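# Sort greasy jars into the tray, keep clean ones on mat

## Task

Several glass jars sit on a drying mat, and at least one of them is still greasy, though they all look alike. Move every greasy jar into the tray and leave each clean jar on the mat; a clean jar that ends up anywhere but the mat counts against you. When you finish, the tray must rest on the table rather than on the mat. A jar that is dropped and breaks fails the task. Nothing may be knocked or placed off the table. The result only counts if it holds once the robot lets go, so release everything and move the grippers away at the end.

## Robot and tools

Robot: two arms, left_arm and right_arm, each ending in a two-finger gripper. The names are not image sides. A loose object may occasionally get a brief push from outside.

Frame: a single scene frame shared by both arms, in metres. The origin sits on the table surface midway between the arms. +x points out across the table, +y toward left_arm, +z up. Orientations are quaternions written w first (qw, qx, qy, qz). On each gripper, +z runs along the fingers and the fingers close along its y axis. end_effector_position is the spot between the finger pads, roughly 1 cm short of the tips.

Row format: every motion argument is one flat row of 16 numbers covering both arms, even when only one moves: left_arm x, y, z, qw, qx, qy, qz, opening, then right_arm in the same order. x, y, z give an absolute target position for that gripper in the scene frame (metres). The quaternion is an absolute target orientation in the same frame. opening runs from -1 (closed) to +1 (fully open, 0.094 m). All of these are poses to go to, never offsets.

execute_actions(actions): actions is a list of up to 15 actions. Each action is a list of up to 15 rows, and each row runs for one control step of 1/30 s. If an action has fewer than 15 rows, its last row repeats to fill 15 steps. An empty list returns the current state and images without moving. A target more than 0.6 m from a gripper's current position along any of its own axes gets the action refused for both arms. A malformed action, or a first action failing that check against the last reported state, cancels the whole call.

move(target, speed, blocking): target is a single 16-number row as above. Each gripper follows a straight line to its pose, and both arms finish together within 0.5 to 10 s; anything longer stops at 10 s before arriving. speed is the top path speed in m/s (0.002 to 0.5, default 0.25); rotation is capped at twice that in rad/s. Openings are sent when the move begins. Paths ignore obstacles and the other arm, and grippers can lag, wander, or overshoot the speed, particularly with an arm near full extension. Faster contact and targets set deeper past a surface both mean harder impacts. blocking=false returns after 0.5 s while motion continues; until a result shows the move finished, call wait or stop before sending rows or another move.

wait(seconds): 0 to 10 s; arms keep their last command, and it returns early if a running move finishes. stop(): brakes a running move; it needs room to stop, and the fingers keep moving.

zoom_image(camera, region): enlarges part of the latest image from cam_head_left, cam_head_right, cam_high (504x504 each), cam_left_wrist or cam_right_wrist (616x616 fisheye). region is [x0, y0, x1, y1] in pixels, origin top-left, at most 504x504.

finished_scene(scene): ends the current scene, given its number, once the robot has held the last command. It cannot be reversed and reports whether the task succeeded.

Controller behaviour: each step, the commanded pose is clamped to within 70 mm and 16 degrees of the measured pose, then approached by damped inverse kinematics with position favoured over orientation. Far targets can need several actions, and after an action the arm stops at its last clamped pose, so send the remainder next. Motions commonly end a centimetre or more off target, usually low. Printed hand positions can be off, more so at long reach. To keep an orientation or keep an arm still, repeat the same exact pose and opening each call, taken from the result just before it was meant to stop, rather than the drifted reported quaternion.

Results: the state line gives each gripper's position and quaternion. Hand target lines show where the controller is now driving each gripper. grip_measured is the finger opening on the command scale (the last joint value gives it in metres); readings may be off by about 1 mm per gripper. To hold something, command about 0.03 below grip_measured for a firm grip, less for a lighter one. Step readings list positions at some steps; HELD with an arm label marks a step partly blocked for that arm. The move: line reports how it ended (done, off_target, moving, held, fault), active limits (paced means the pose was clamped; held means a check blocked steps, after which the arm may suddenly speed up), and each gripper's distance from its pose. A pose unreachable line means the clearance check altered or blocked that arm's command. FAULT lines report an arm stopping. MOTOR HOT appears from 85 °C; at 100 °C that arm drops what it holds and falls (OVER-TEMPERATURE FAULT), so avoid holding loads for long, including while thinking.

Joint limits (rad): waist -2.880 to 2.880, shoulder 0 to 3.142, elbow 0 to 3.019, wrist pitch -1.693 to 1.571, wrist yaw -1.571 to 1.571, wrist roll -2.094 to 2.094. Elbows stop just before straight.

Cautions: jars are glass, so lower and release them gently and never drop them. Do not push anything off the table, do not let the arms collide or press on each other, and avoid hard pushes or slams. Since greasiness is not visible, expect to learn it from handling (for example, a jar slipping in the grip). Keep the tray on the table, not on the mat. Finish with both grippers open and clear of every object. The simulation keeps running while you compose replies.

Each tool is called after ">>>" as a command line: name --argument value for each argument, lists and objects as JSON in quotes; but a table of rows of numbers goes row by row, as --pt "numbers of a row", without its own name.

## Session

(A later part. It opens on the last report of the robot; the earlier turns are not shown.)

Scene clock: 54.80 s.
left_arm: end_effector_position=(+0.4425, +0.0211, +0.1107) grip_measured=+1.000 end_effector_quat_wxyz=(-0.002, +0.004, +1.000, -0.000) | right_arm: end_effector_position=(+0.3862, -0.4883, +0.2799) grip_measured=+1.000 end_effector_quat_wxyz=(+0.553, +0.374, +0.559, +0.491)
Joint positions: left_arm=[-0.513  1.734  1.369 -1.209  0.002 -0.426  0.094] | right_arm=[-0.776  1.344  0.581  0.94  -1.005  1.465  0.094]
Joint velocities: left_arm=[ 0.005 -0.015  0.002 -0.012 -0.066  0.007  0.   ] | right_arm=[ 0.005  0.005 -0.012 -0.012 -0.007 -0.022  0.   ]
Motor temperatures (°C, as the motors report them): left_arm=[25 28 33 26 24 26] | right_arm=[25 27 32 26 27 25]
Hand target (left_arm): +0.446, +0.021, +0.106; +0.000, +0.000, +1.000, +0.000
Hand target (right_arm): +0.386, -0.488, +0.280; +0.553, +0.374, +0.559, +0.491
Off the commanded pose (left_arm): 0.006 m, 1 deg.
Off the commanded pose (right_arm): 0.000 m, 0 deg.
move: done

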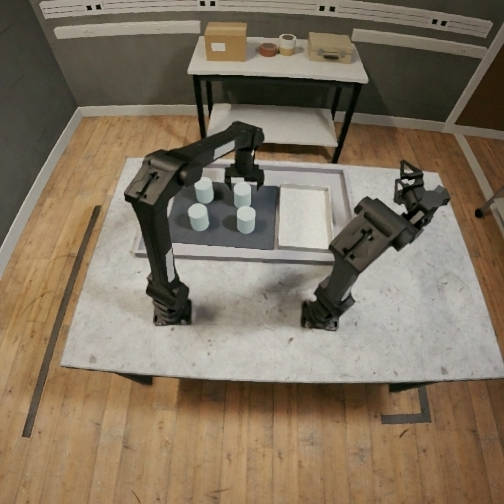

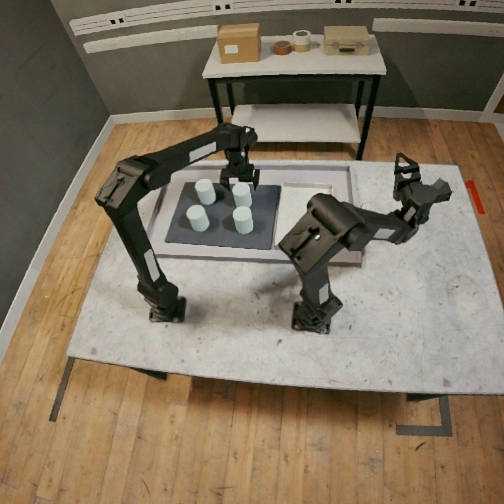

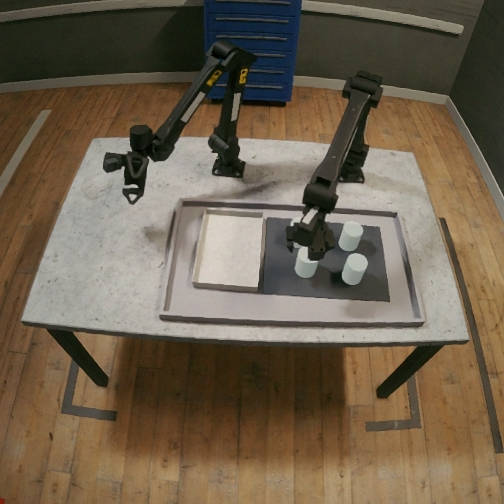

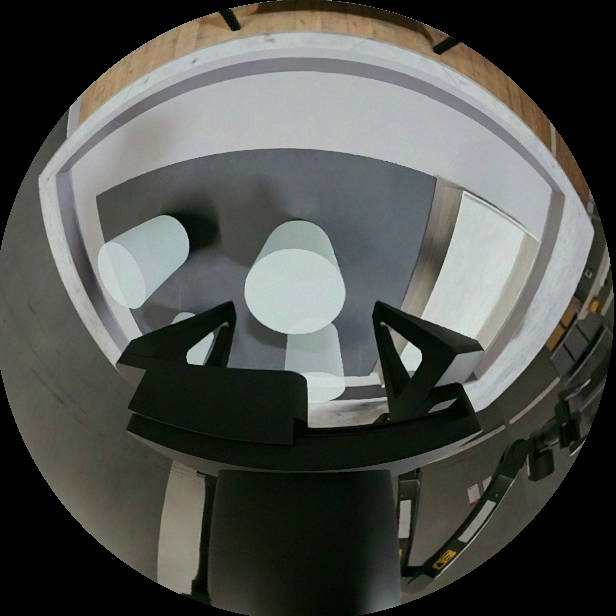

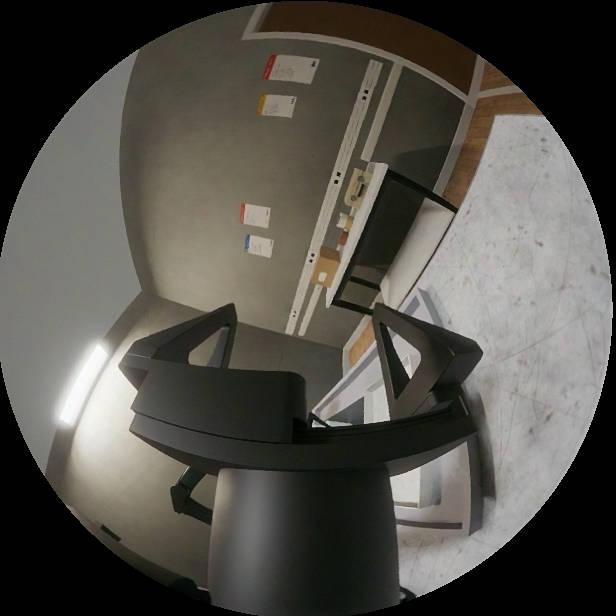

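>>> move --target '[0.4495,0.032,0.048,0,0,1,0,1,0.3862,-0.4883,0.2799,0.553,0.374,0.559,0.491,1]' --speed 0.08

>>> execute_actions --actions '[[[0.4495,0.032,0.048,0,0,1,0,0.62,0.3862,-0.4883,0.2799,0.553,0.374,0.559,0.491,1],[0.4495,0.032,0.048,0,0,1,0,0.58,0.3862,-0.4883,0.2799,0.553,0.374,0.559,0.491,1],[0.4495,0.032,0.048,0,0,1,0,0.56,0.3862,-0.4883,0.2799,0.553,0.374,0.559,0.491,1],[0.4495,0.032,0.048,0,0,1,0,0.54,0.3862,-0.4883,0.2799,0.553,0.374,0.559,0.491,1],[0.4495,0.032,0.048,0,0,1,0,0.52,0.3862,-0.4883,0.2799,0.553,0.374,0.559,0.491,1],[0.4495,0.032,0.048,0,0,1,0,0.5,0.3862,-0.4883,0.2799,0.553,0.374,0.559,0.491,1],[0.4495,0.032,0.048,0,0,1,0,0.485,0.3862,-0.4883,0.2799,0.553,0.374,0.559,0.491,1],[0.4495,0.032,0.048,0,0,1,0,0.47,0.3862,-0.4883,0.2799,0.553,0.374,0.559,0.491,1],[0.4495,0.032,0.048,0,0,1,0,0.46,0.3862,-0.4883,0.2799,0.553,0.374,0.559,0.491,1],[0.4495,0.032,0.048,0,0,1,0,0.45,0.3862,-0.4883,0.2799,0.553,0.374,0.559,0.491,1],[0.4495,0.032,0.048,0,0,1,0,0.44,0.3862,-0.4883,0.2799,0.553,0.374,0.559,0.491,1],[0.4495,0.032,0.048,0,0,1,0,0.43,0.3862,-0.4883,0.2799,0.553,0.374,0.559,0.491,1]],[[0.4495,0.032,0.048,0,0,1,0,0.422,0.3862,-0.4883,0.2799,0.553,0.374,0.559,0.491,1],[0.4495,0.032,0.048,0,0,1,0,0.42,0.3862,-0.4883,0.2799,0.553,0.374,0.559,0.491,1],[0.4495,0.032,0.048,0,0,1,0,0.417,0.3862,-0.4883,0.2799,0.553,0.374,0.559,0.491,1],[0.4495,0.032,0.048,0,0,1,0,0.417,0.3862,-0.4883,0.2799,0.553,0.374,0.559,0.491,1],[0.4495,0.032,0.048,0,0,1,0,0.415,0.3862,-0.4883,0.2799,0.553,0.374,0.559,0.491,1],[0.4495,0.032,0.048,0,0,1,0,0.415,0.3862,-0.4883,0.2799,0.553,0.374,0.559,0.491,1],[0.4495,0.032,0.048,0,0,1,0,0.413,0.3862,-0.4883,0.2799,0.553,0.374,0.559,0.491,1]]]'

>>> move --target '[0.461,0.026,0.085,0,0,1,0,0.413,0.3862,-0.4883,0.2799,0.553,0.374,0.559,0.491,1]' --speed 0.035

Scene clock: 56.53 s.
left_arm: end_effector_position=(+0.4445, +0.0258, +0.0522) grip_measured=+1.000 end_effector_quat_wxyz=(-0.003, +0.003, +1.000, -0.000) | right_arm: end_effector_position=(+0.3862, -0.4883, +0.2799) grip_measured=+1.000 end_effector_quat_wxyz=(+0.553, +0.374, +0.559, +0.491)
Joint positions: left_arm=[-0.503  1.799  1.29  -1.067  0.002 -0.417  0.094] | right_arm=[-0.776  1.344  0.581  0.94  -1.005  1.465  0.094]
Joint velocities: left_arm=[-0.015 -0.015 -0.002 -0.017 -0.154  0.051  0.   ] | right_arm=[ 0.005 -0.005  0.007 -0.012 -0.022 -0.037  0.   ]
Motor temperatures (°C, as the motors report them): left_arm=[25 28 33 26 24 26] | right_arm=[25 27 32 26 27 25]
Hand target (left_arm): +0.451, +0.032, +0.048; -0.000, -0.000, +1.000, +0.000
Hand target (right_arm): +0.386, -0.488, +0.280; +0.553, +0.374, +0.559, +0.491
Off the commanded pose (left_arm): 0.009 m, 0 deg.
Off the commanded pose (right_arm): 0.000 m, 0 deg.
move: done

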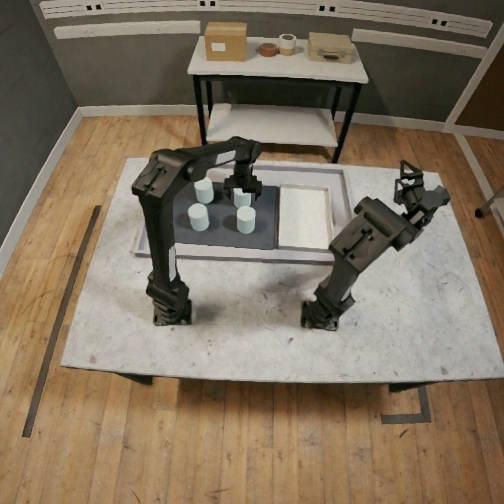

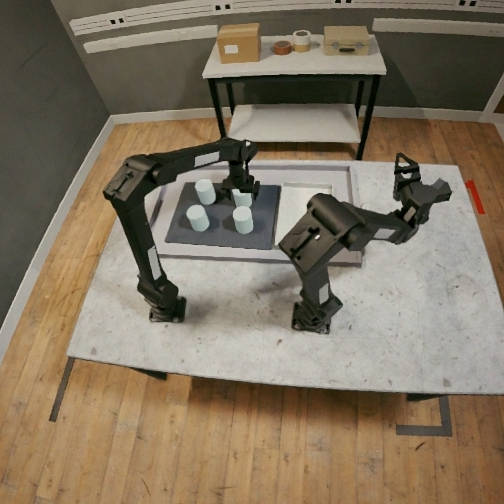

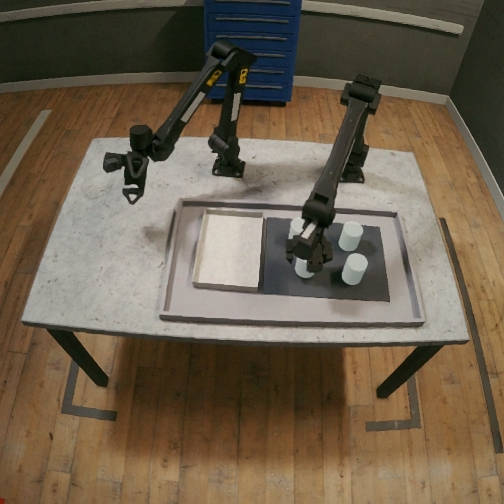

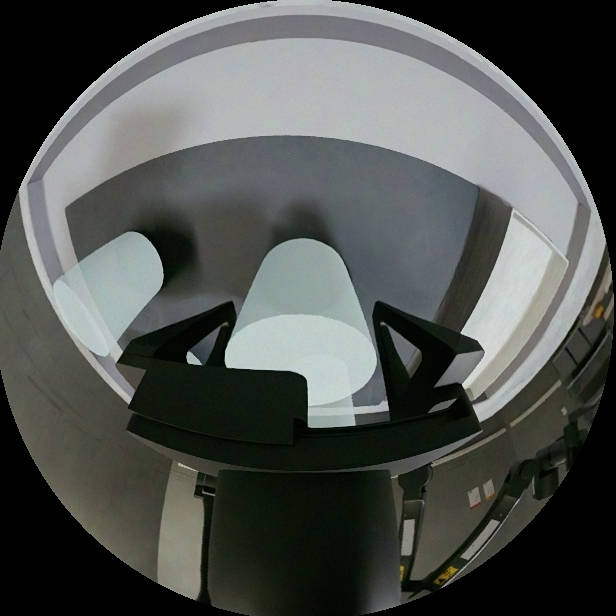

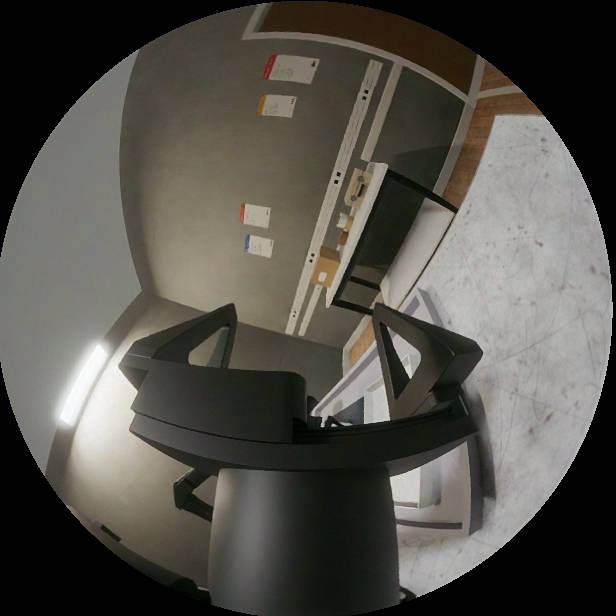

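Scene clock: 57.53 s.
left_arm: end_effector_position=(+0.4448, +0.0267, +0.0520) grip_measured=+0.416 end_effector_quat_wxyz=(-0.002, +0.003, +1.000, +0.001) | right_arm: end_effector_position=(+0.3862, -0.4883, +0.2799) grip_measured=+1.000 end_effector_quat_wxyz=(+0.553, +0.374, +0.559, +0.491)
Joint positions: left_arm=[-0.502  1.799  1.29  -1.067 -0.    -0.417  0.067] | right_arm=[-0.776  1.344  0.581  0.94  -1.005  1.465  0.094]
Joint velocities: left_arm=[ 0.005 -0.015  0.027 -0.002 -0.007 -0.051  0.   ] | right_arm=[-0.005 -0.005 -0.017 -0.017 -0.007 -0.037  0.   ]
Motor temperatures (°C, as the motors report them): left_arm=[25 28 33 26 24 26] | right_arm=[25 27 32 26 27 25]
Hand target (left_arm): +0.449, +0.032, +0.048; +0.000, +0.000, +1.000, +0.000
Hand target (right_arm): +0.386, -0.488, +0.280; +0.553, +0.374, +0.559, +0.491
Off the commanded pose (left_arm): 0.008 m, 0 deg.
Off the commanded pose (right_arm): 0.000 m, 0 deg.
Step readings (end_effector_position; steps 1 to 15: 1st action; 16 to 30: 2nd action):
0: left_arm (+0.4445, +0.0258, +0.0522) | right_arm (+0.3862, -0.4883, +0.2799)
1: left_arm (+0.4445, +0.0258, +0.0522) | right_arm (+0.3862, -0.4883, +0.2799)
2: left_arm (+0.4445, +0.0258, +0.0522) | right_arm (+0.3862, -0.4883, +0.2799)
4: left_arm (+0.4445, +0.0258, +0.0522) | right_arm (+0.3862, -0.4883, +0.2799)
8: left_arm (+0.4445, +0.0258, +0.0522) | right_arm (+0.3862, -0.4883, +0.2799)
15: left_arm (+0.4449, +0.0265, +0.0522) | right_arm (+0.3862, -0.4883, +0.2799)
16: left_arm (+0.4449, +0.0266, +0.0522) | right_arm (+0.3862, -0.4883, +0.2799)
17: left_arm (+0.4449, +0.0266, +0.0522) | right_arm (+0.3862, -0.4883, +0.2799)
19: left_arm (+0.4448, +0.0267, +0.0520) | right_arm (+0.3862, -0.4883, +0.2799)
23: left_arm (+0.4448, +0.0267, +0.0520) | right_arm (+0.3862, -0.4883, +0.2799)
30: end_effector_position above

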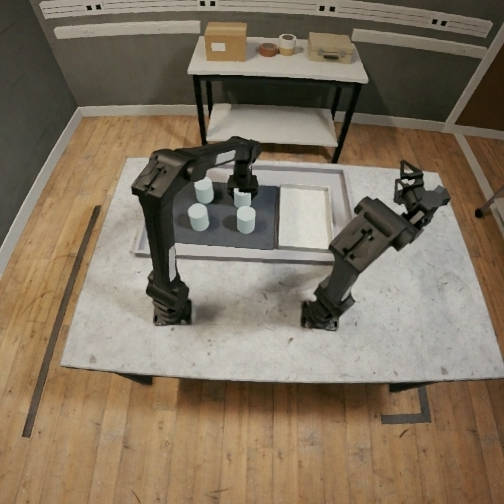

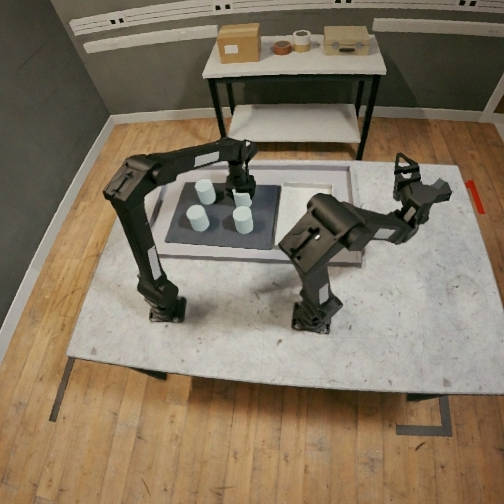

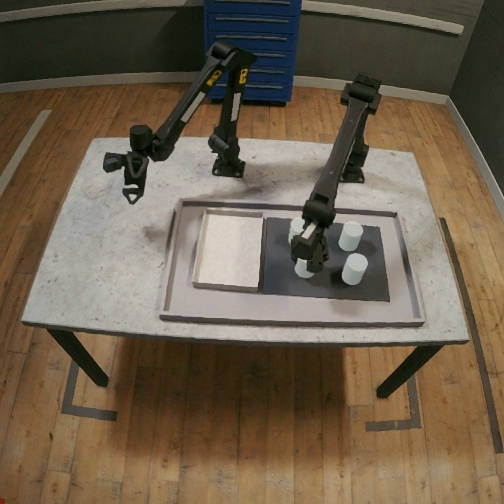

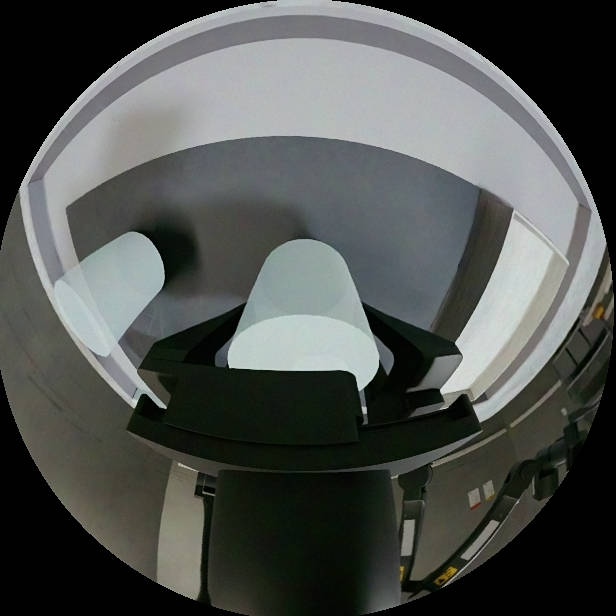

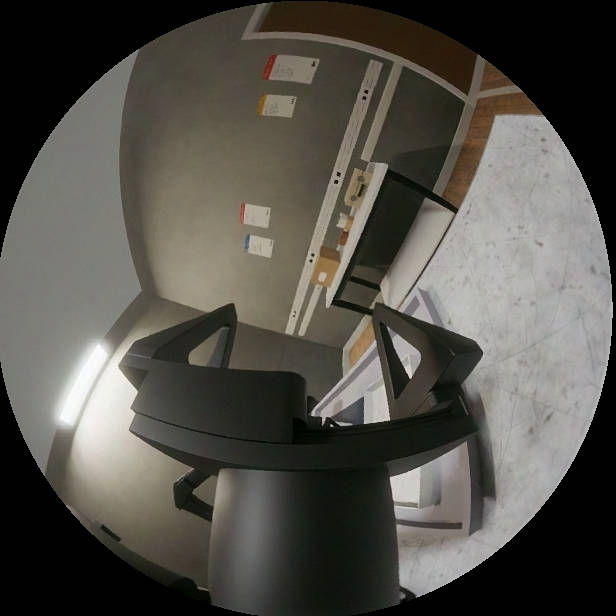

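Scene clock: 58.90 s.
left_arm: end_effector_position=(+0.4387, +0.0292, +0.0620) grip_measured=+0.416 end_effector_quat_wxyz=(-0.024, +0.003, +1.000, +0.010) | right_arm: end_effector_position=(+0.3862, -0.4883, +0.2799) grip_measured=+1.000 end_effector_quat_wxyz=(+0.553, +0.374, +0.559, +0.491)
Joint positions: left_arm=[-0.502  1.799  1.318 -1.143  0.001 -0.417  0.067] | right_arm=[-0.776  1.344  0.581  0.94  -1.005  1.465  0.094]
Joint velocities: left_arm=[ 0.005  0.005 -0.022 -0.007 -0.066 -0.007 -0.   ] | right_arm=[-0.024 -0.005  0.007 -0.002 -0.081 -0.007  0.   ]
Motor temperatures (°C, as the motors report them): left_arm=[25 28 33 26 24 26] | right_arm=[25 27 32 26 27 25]
Hand target (left_arm): +0.459, +0.027, +0.086; +0.000, -0.000, +1.000, +0.000
Hand target (right_arm): +0.386, -0.488, +0.280; +0.553, +0.374, +0.559, +0.491
Off the commanded pose (left_arm): 0.032 m, 3 deg.
Off the commanded pose (right_arm): 0.000 m, 0 deg.
move: off_target (left_arm)

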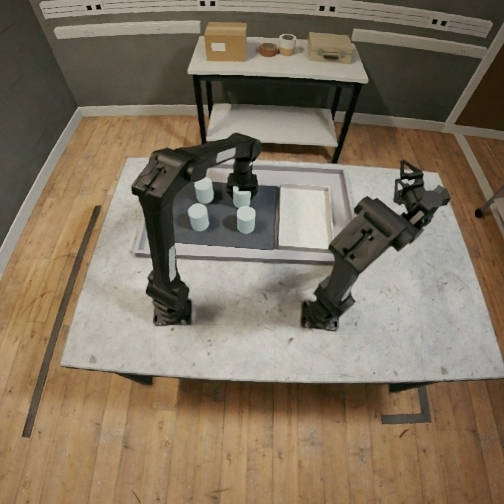

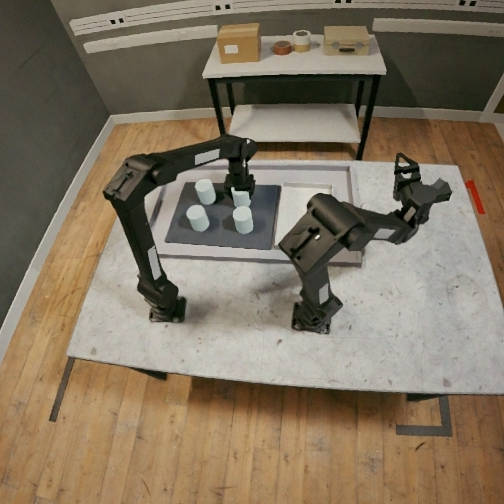

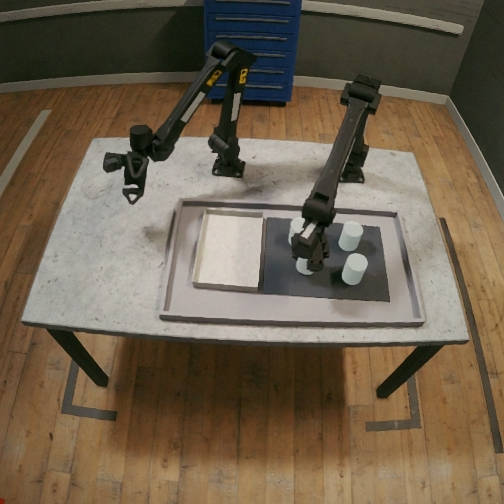

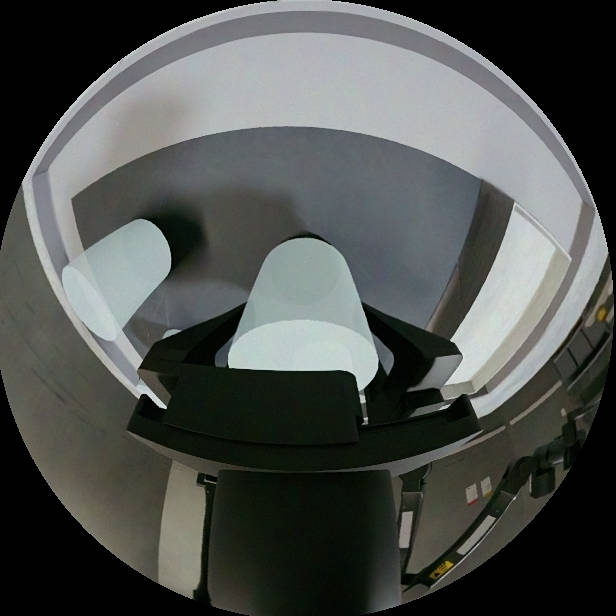

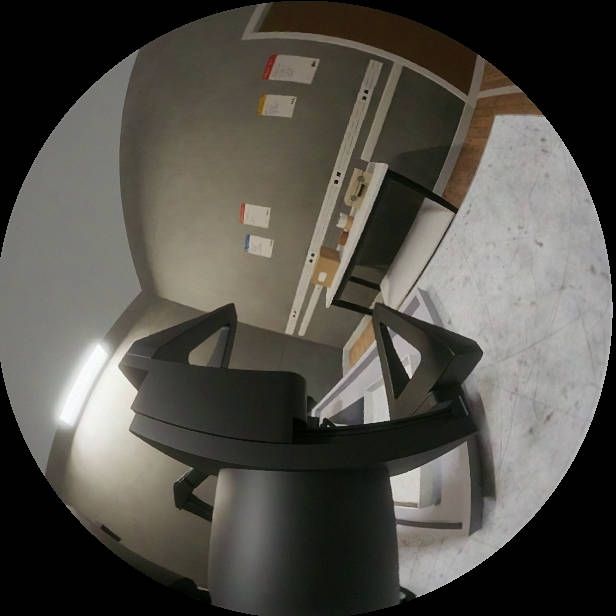

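>>> move --target '[0.450,0.031,0.048,0,0,1,0,0.408,0.3862,-0.4883,0.2799,0.553,0.374,0.559,0.491,1]' --speed 0.025

>>> execute_actions --actions '[[[0.450,0.031,0.048,0,0,1,0,0.42,0.3862,-0.4883,0.2799,0.553,0.374,0.559,0.491,1],[0.450,0.031,0.048,0,0,1,0,0.43,0.3862,-0.4883,0.2799,0.553,0.374,0.559,0.491,1],[0.450,0.031,0.048,0,0,1,0,0.46,0.3862,-0.4883,0.2799,0.553,0.374,0.559,0.491,1],[0.450,0.031,0.048,0,0,1,0,0.6,0.3862,-0.4883,0.2799,0.553,0.374,0.559,0.491,1],[0.450,0.031,0.048,0,0,1,0,1,0.3862,-0.4883,0.2799,0.553,0.374,0.559,0.491,1]]]'

>>> move --target '[0.46,0.022,0.165,0,0,1,0,1,0.3862,-0.4883,0.2799,0.553,0.374,0.559,0.491,1]' --speed 0.15

>>> move --target '[0.332,0.008,0.165,0,0.342,0.94,0,1,0.3862,-0.4883,0.2799,0.553,0.374,0.559,0.491,1]' --speed 0.25

>>> move --target '[0.332,0.008,0.106,0,0.342,0.94,0,1,0.3862,-0.4883,0.2799,0.553,0.374,0.559,0.491,1]' --speed 0.08

Scene clock: 60.43 s.
left_arm: end_effector_position=(+0.4433, +0.0274, +0.0521) grip_measured=+0.413 end_effector_quat_wxyz=(-0.005, +0.003, +1.000, +0.003) | right_arm: end_effector_position=(+0.3862, -0.4883, +0.2799) grip_measured=+1.000 end_effector_quat_wxyz=(+0.553, +0.374, +0.559, +0.491)
Joint positions: left_arm=[-0.502  1.799  1.29  -1.074 -0.    -0.416  0.066] | right_arm=[-0.776  1.344  0.581  0.94  -1.005  1.465  0.094]
Joint velocities: left_arm=[-0.005 -0.005  0.007 -0.007 -0.022 -0.037 -0.001] | right_arm=[-0.005  0.015 -0.012 -0.007 -0.007 -0.022  0.   ]
Motor temperatures (°C, as the motors report them): left_arm=[25 29 33 26 24 26] | right_arm=[25 27 32 26 27 25]
Hand target (left_arm): +0.450, +0.031, +0.048; +0.000, +0.000, +1.000, +0.001
Hand target (right_arm): +0.386, -0.488, +0.280; +0.553, +0.374, +0.559, +0.491
Off the commanded pose (left_arm): 0.009 m, 1 deg.
Off the commanded pose (right_arm): 0.000 m, 0 deg.
move: done

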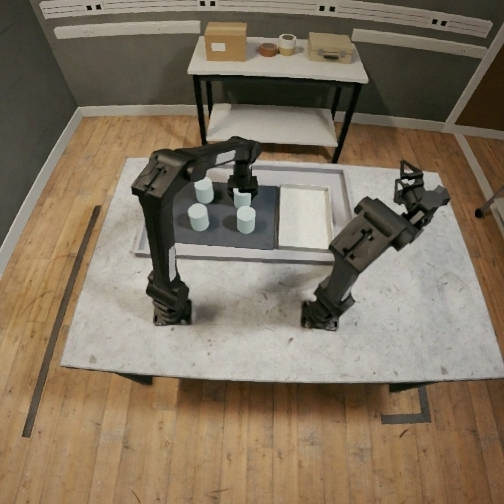

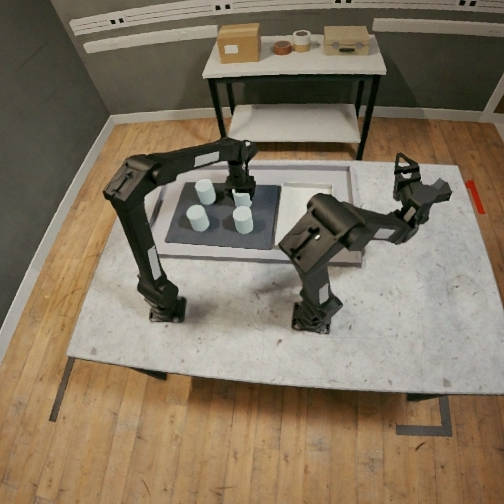

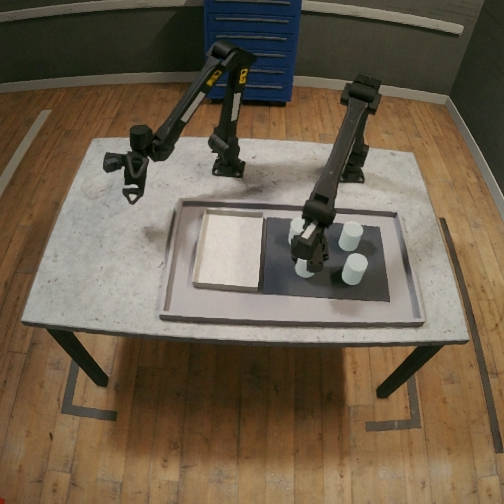

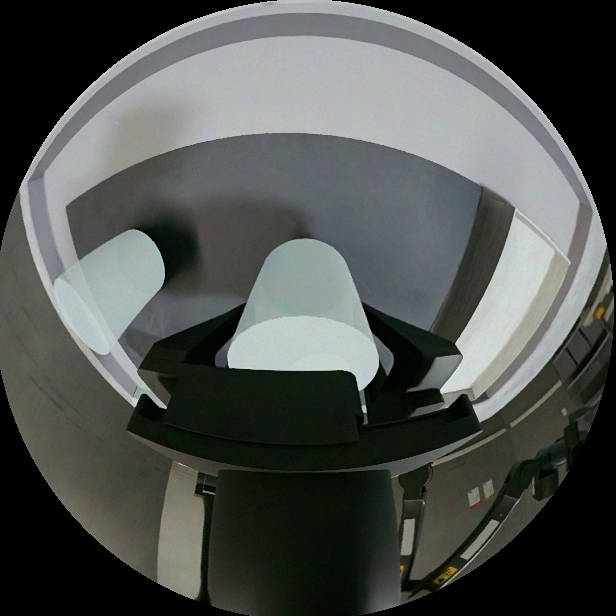

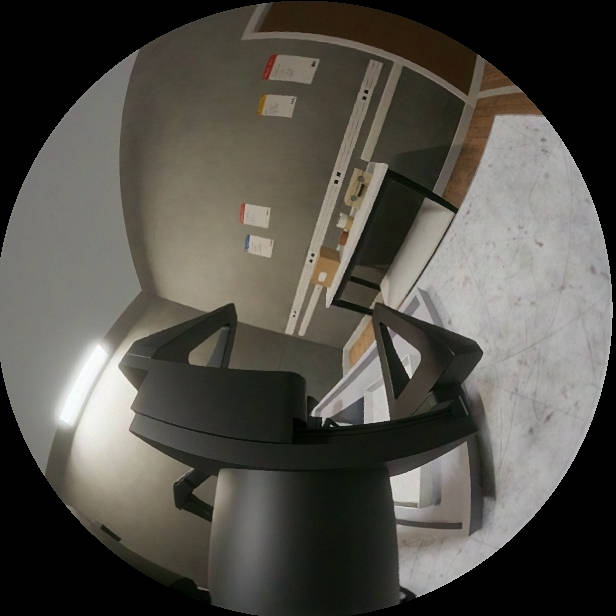

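Scene clock: 60.93 s.
left_arm: end_effector_position=(+0.4448, +0.0267, +0.0520) grip_measured=+1.000 end_effector_quat_wxyz=(-0.002, +0.003, +1.000, +0.001) | right_arm: end_effector_position=(+0.3862, -0.4883, +0.2799) grip_measured=+1.000 end_effector_quat_wxyz=(+0.553, +0.374, +0.559, +0.491)
Joint positions: left_arm=[-0.502  1.799  1.29  -1.067 -0.    -0.416  0.094] | right_arm=[-0.776  1.344  0.581  0.94  -1.005  1.465  0.094]
Joint velocities: left_arm=[ 0.005 -0.024 -0.012  0.002 -0.007 -0.066  0.   ] | right_arm=[-0.005 -0.015  0.007 -0.017  0.007  0.081  0.   ]
Motor temperatures (°C, as the motors report them): left_arm=[25 29 33 26 24 26] | right_arm=[25 27 32 26 27 25]
Hand target (left_arm): +0.450, +0.031, +0.048; +0.000, -0.000, +1.000, +0.000
Hand target (right_arm): +0.386, -0.488, +0.280; +0.553, +0.374, +0.559, +0.491
Off the commanded pose (left_arm): 0.008 m, 0 deg.
Off the commanded pose (right_arm): 0.000 m, 0 deg.
Step readings (end_effector_position):
0: left_arm (+0.4433, +0.0274, +0.0521) | right_arm (+0.3862, -0.4883, +0.2799)
1: left_arm (+0.4433, +0.0274, +0.0521) | right_arm (+0.3862, -0.4883, +0.2799)
2: left_arm (+0.4433, +0.0274, +0.0521) | right_arm (+0.3862, -0.4883, +0.2799)
4: left_arm (+0.4441, +0.0270, +0.0520) | right_arm (+0.3862, -0.4883, +0.2799)
8: left_arm (+0.4448, +0.0267, +0.0520) | right_arm (+0.3862, -0.4883, +0.2799)
15: end_effector_position above

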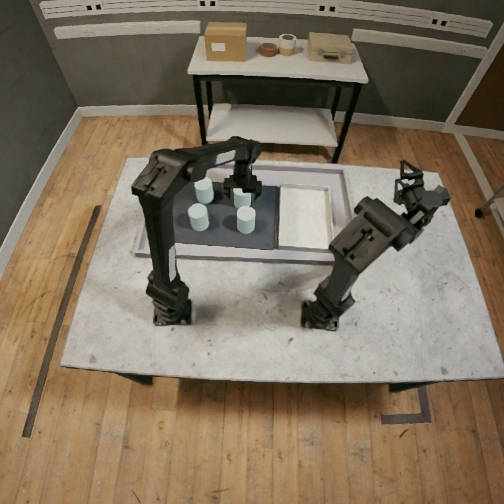

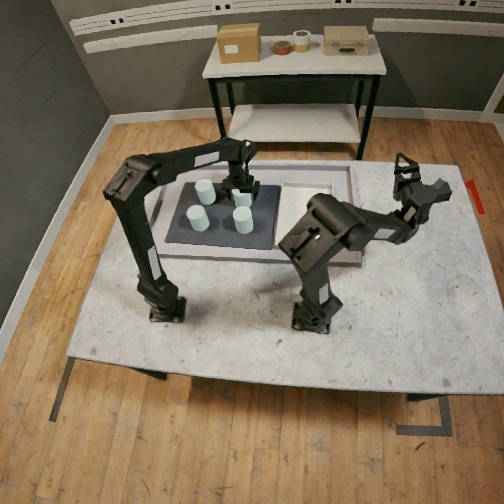

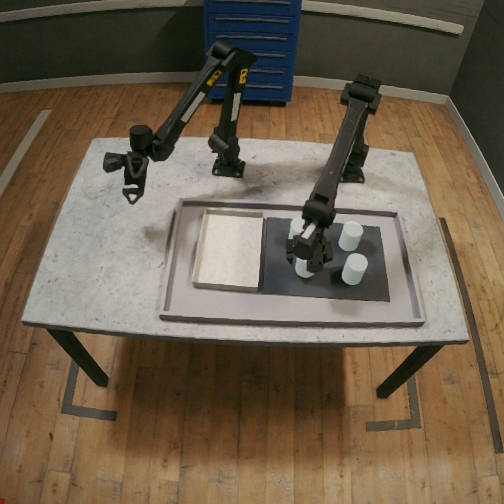

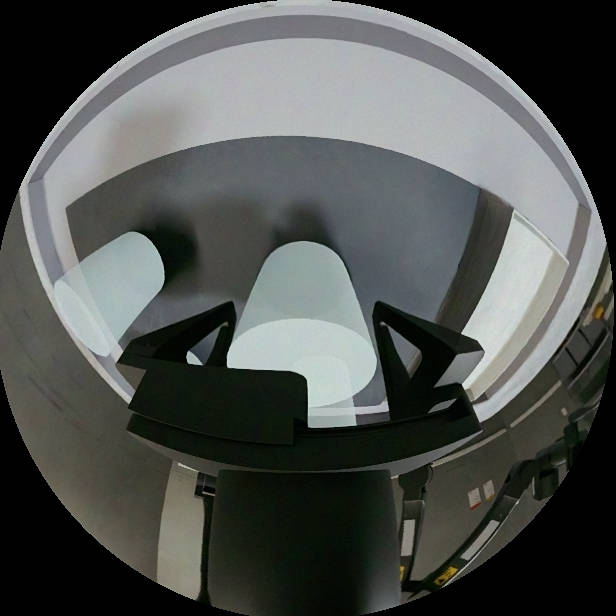

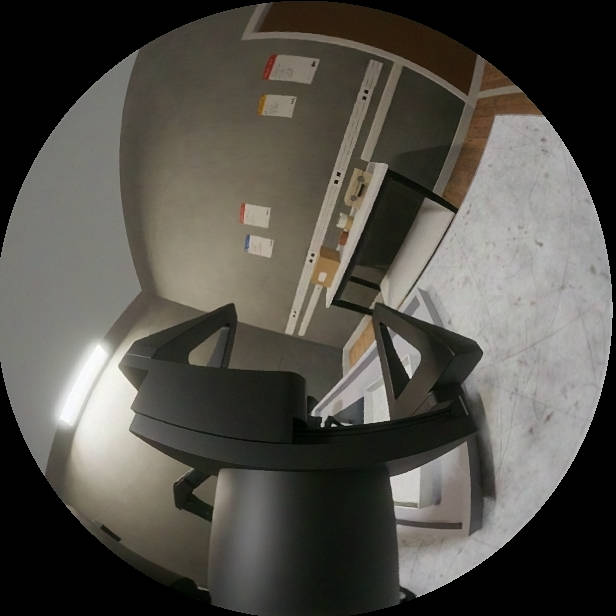

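Scene clock: 62.07 s.
left_arm: end_effector_position=(+0.4453, +0.0265, +0.1403) grip_measured=+1.000 end_effector_quat_wxyz=(-0.023, +0.003, +1.000, +0.011) | right_arm: end_effector_position=(+0.3862, -0.4883, +0.2799) grip_measured=+1.000 end_effector_quat_wxyz=(+0.553, +0.374, +0.559, +0.491)
Joint positions: left_arm=[-0.502  1.739  1.456 -1.339 -0.    -0.416  0.094] | right_arm=[-0.776  1.344  0.581  0.94  -1.005  1.465  0.094]
Joint velocities: left_arm=[-0.005 -0.015  0.007  0.012 -0.007 -0.022  0.   ] | right_arm=[-0.015 -0.015  0.007  0.002  0.081 -0.007  0.   ]
Motor temperatures (°C, as the motors report them): left_arm=[25 29 33 26 24 26] | right_arm=[25 27 32 26 27 25]
Hand target (left_arm): +0.457, +0.023, +0.166; +0.000, +0.000, +1.000, -0.000
Hand target (right_arm): +0.386, -0.488, +0.280; +0.553, +0.374, +0.559, +0.491
Off the commanded pose (left_arm): 0.029 m, 3 deg.
Off the commanded pose (right_arm): 0.000 m, 0 deg.
move: off_target (left_arm)

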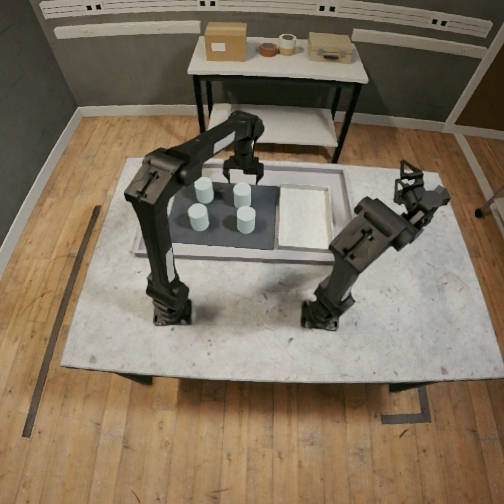

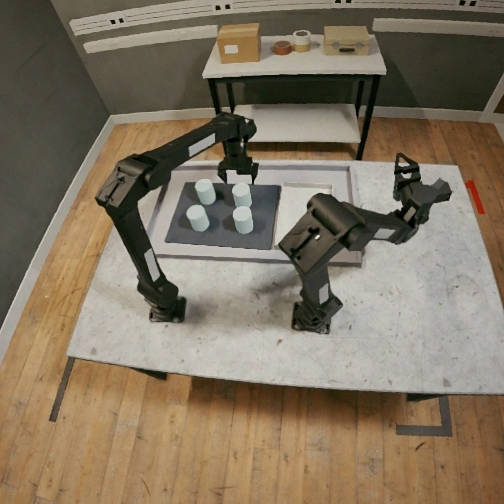

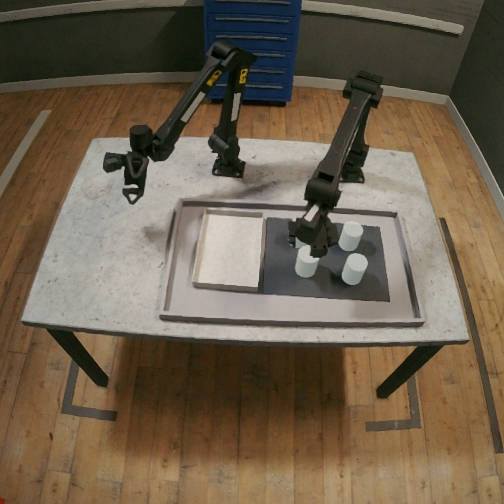

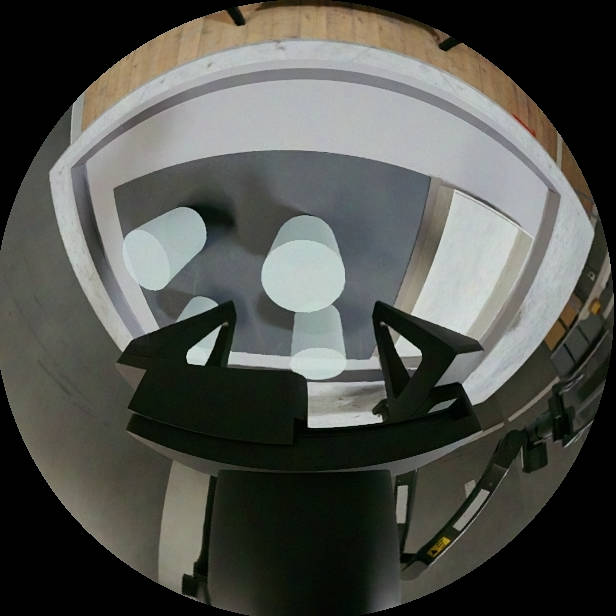

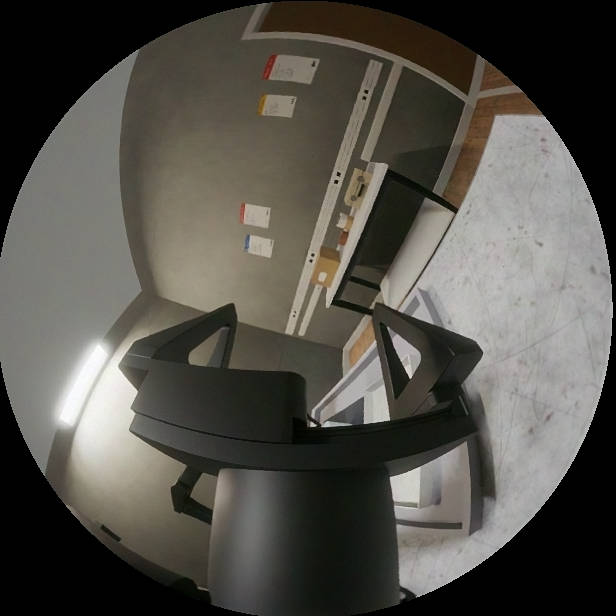

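Scene clock: 63.97 s.
left_arm: end_effector_position=(+0.3323, +0.0147, +0.1554) grip_measured=+1.000 end_effector_quat_wxyz=(-0.017, +0.332, +0.943, +0.004) | right_arm: end_effector_position=(+0.3862, -0.4883, +0.2799) grip_measured=+1.000 end_effector_quat_wxyz=(+0.553, +0.374, +0.559, +0.491)
Joint positions: left_arm=[-0.641  1.482  1.182 -1.306 -0.001  0.114  0.094] | right_arm=[-0.776  1.344  0.581  0.94  -1.005  1.465  0.094]
Joint velocities: left_arm=[-0.005 -0.005 -0.007 -0.002 -0.051  0.037  0.   ] | right_arm=[-0.005 -0.015  0.017  0.012 -0.11  -0.051  0.   ]
Motor temperatures (°C, as the motors report them): left_arm=[25 29 33 26 24 26] | right_arm=[25 27 32 26 27 25]
Hand target (left_arm): +0.332, +0.009, +0.164; -0.000, +0.342, +0.940, -0.000
Hand target (right_arm): +0.386, -0.488, +0.280; +0.553, +0.374, +0.559, +0.491
Off the commanded pose (left_arm): 0.012 m, 2 deg.
Off the commanded pose (right_arm): 0.000 m, 0 deg.
move: off_target (left_arm)

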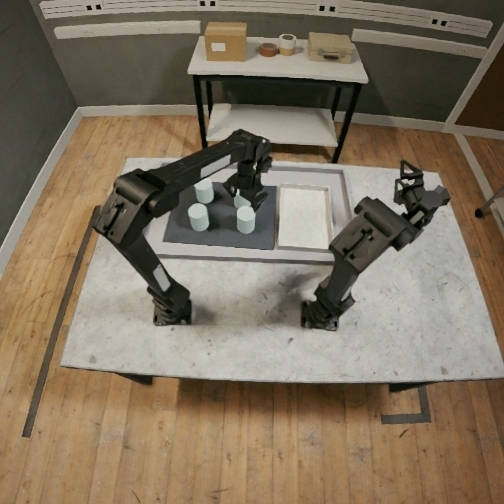

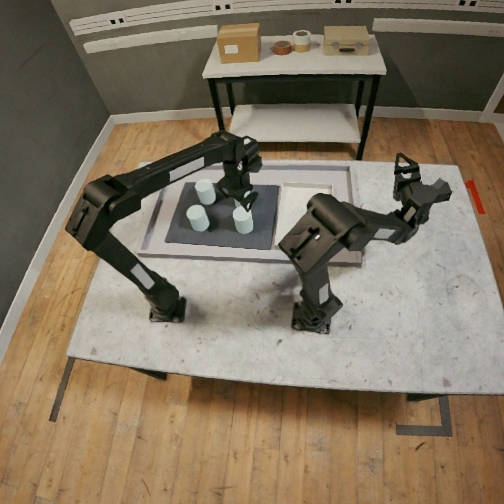

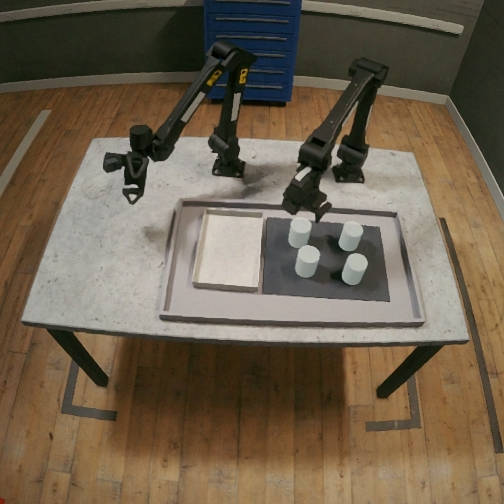

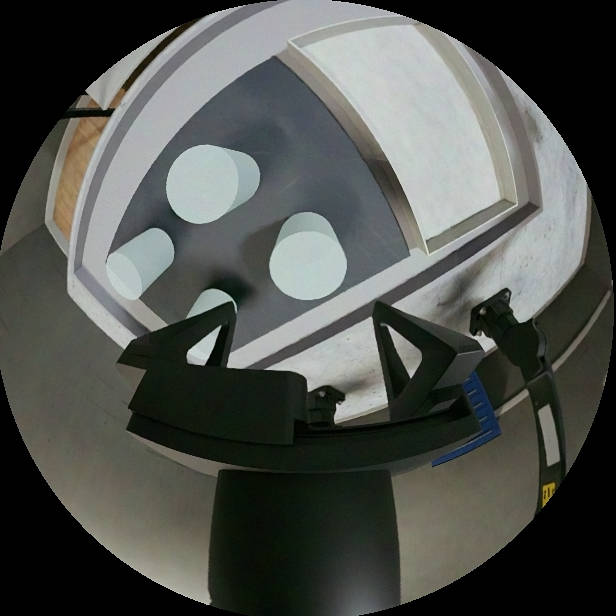

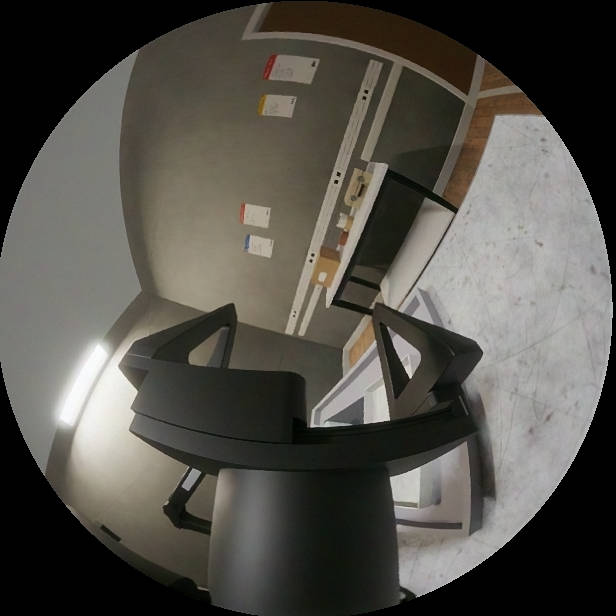

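Scene clock: 64.93 s.
left_arm: end_effector_position=(+0.3326, +0.0145, +0.1087) grip_measured=+1.000 end_effector_quat_wxyz=(-0.003, +0.332, +0.943, +0.001) | right_arm: end_effector_position=(+0.3862, -0.4883, +0.2799) grip_measured=+1.000 end_effector_quat_wxyz=(+0.553, +0.374, +0.559, +0.491)
Joint positions: left_arm=[-0.641  1.509  1.082 -1.15  -0.001  0.115  0.094] | right_arm=[-0.776  1.344  0.581  0.94  -1.005  1.465  0.094]
Joint velocities: left_arm=[-0.024 -0.005  0.007  0.007  0.022 -0.007  0.   ] | right_arm=[-0.005 -0.005 -0.007  0.017  0.007  0.037  0.   ]
Motor temperatures (°C, as the motors report them): left_arm=[25 29 33 26 24 26] | right_arm=[25 27 32 26 27 25]
Hand target (left_arm): +0.333, +0.007, +0.106; -0.000, +0.342, +0.940, +0.000
Hand target (right_arm): +0.386, -0.488, +0.280; +0.553, +0.374, +0.559, +0.491
Off the commanded pose (left_arm): 0.007 m, 1 deg.
Off the commanded pose (right_arm): 0.000 m, 0 deg.
move: done

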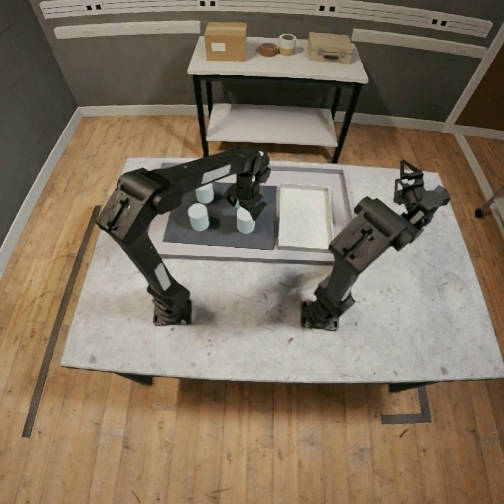

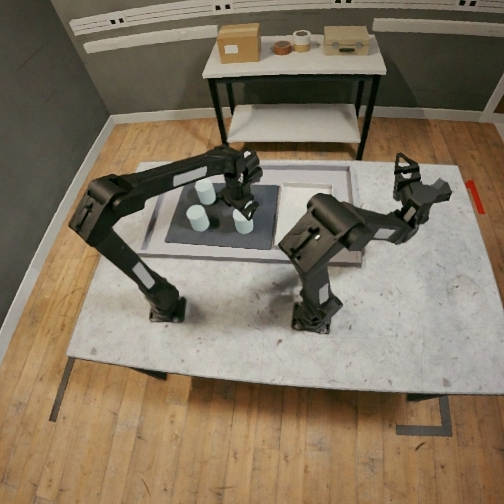

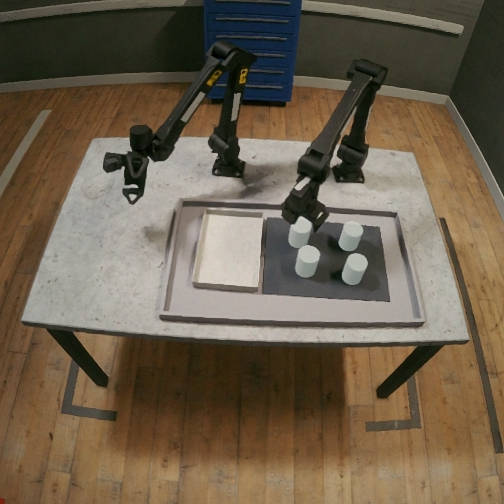

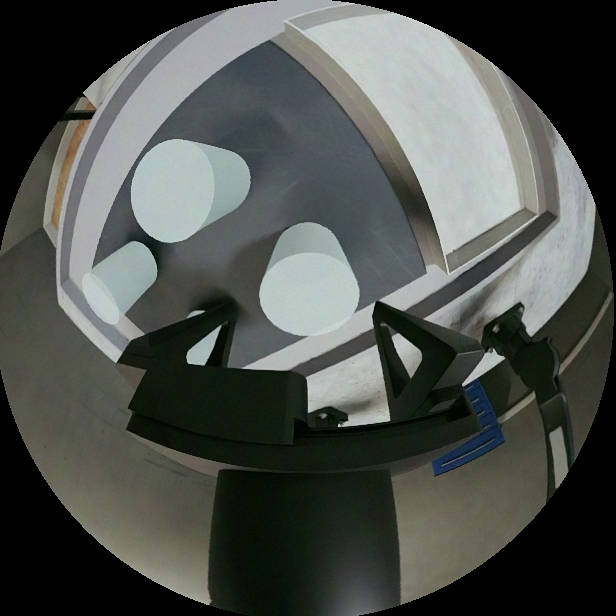

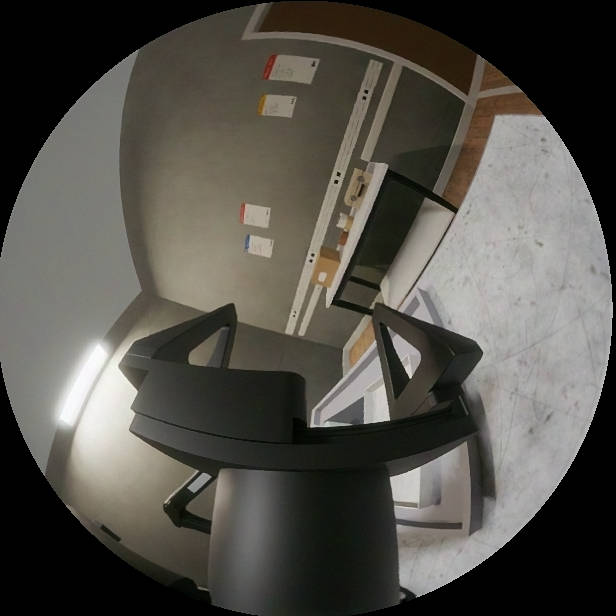

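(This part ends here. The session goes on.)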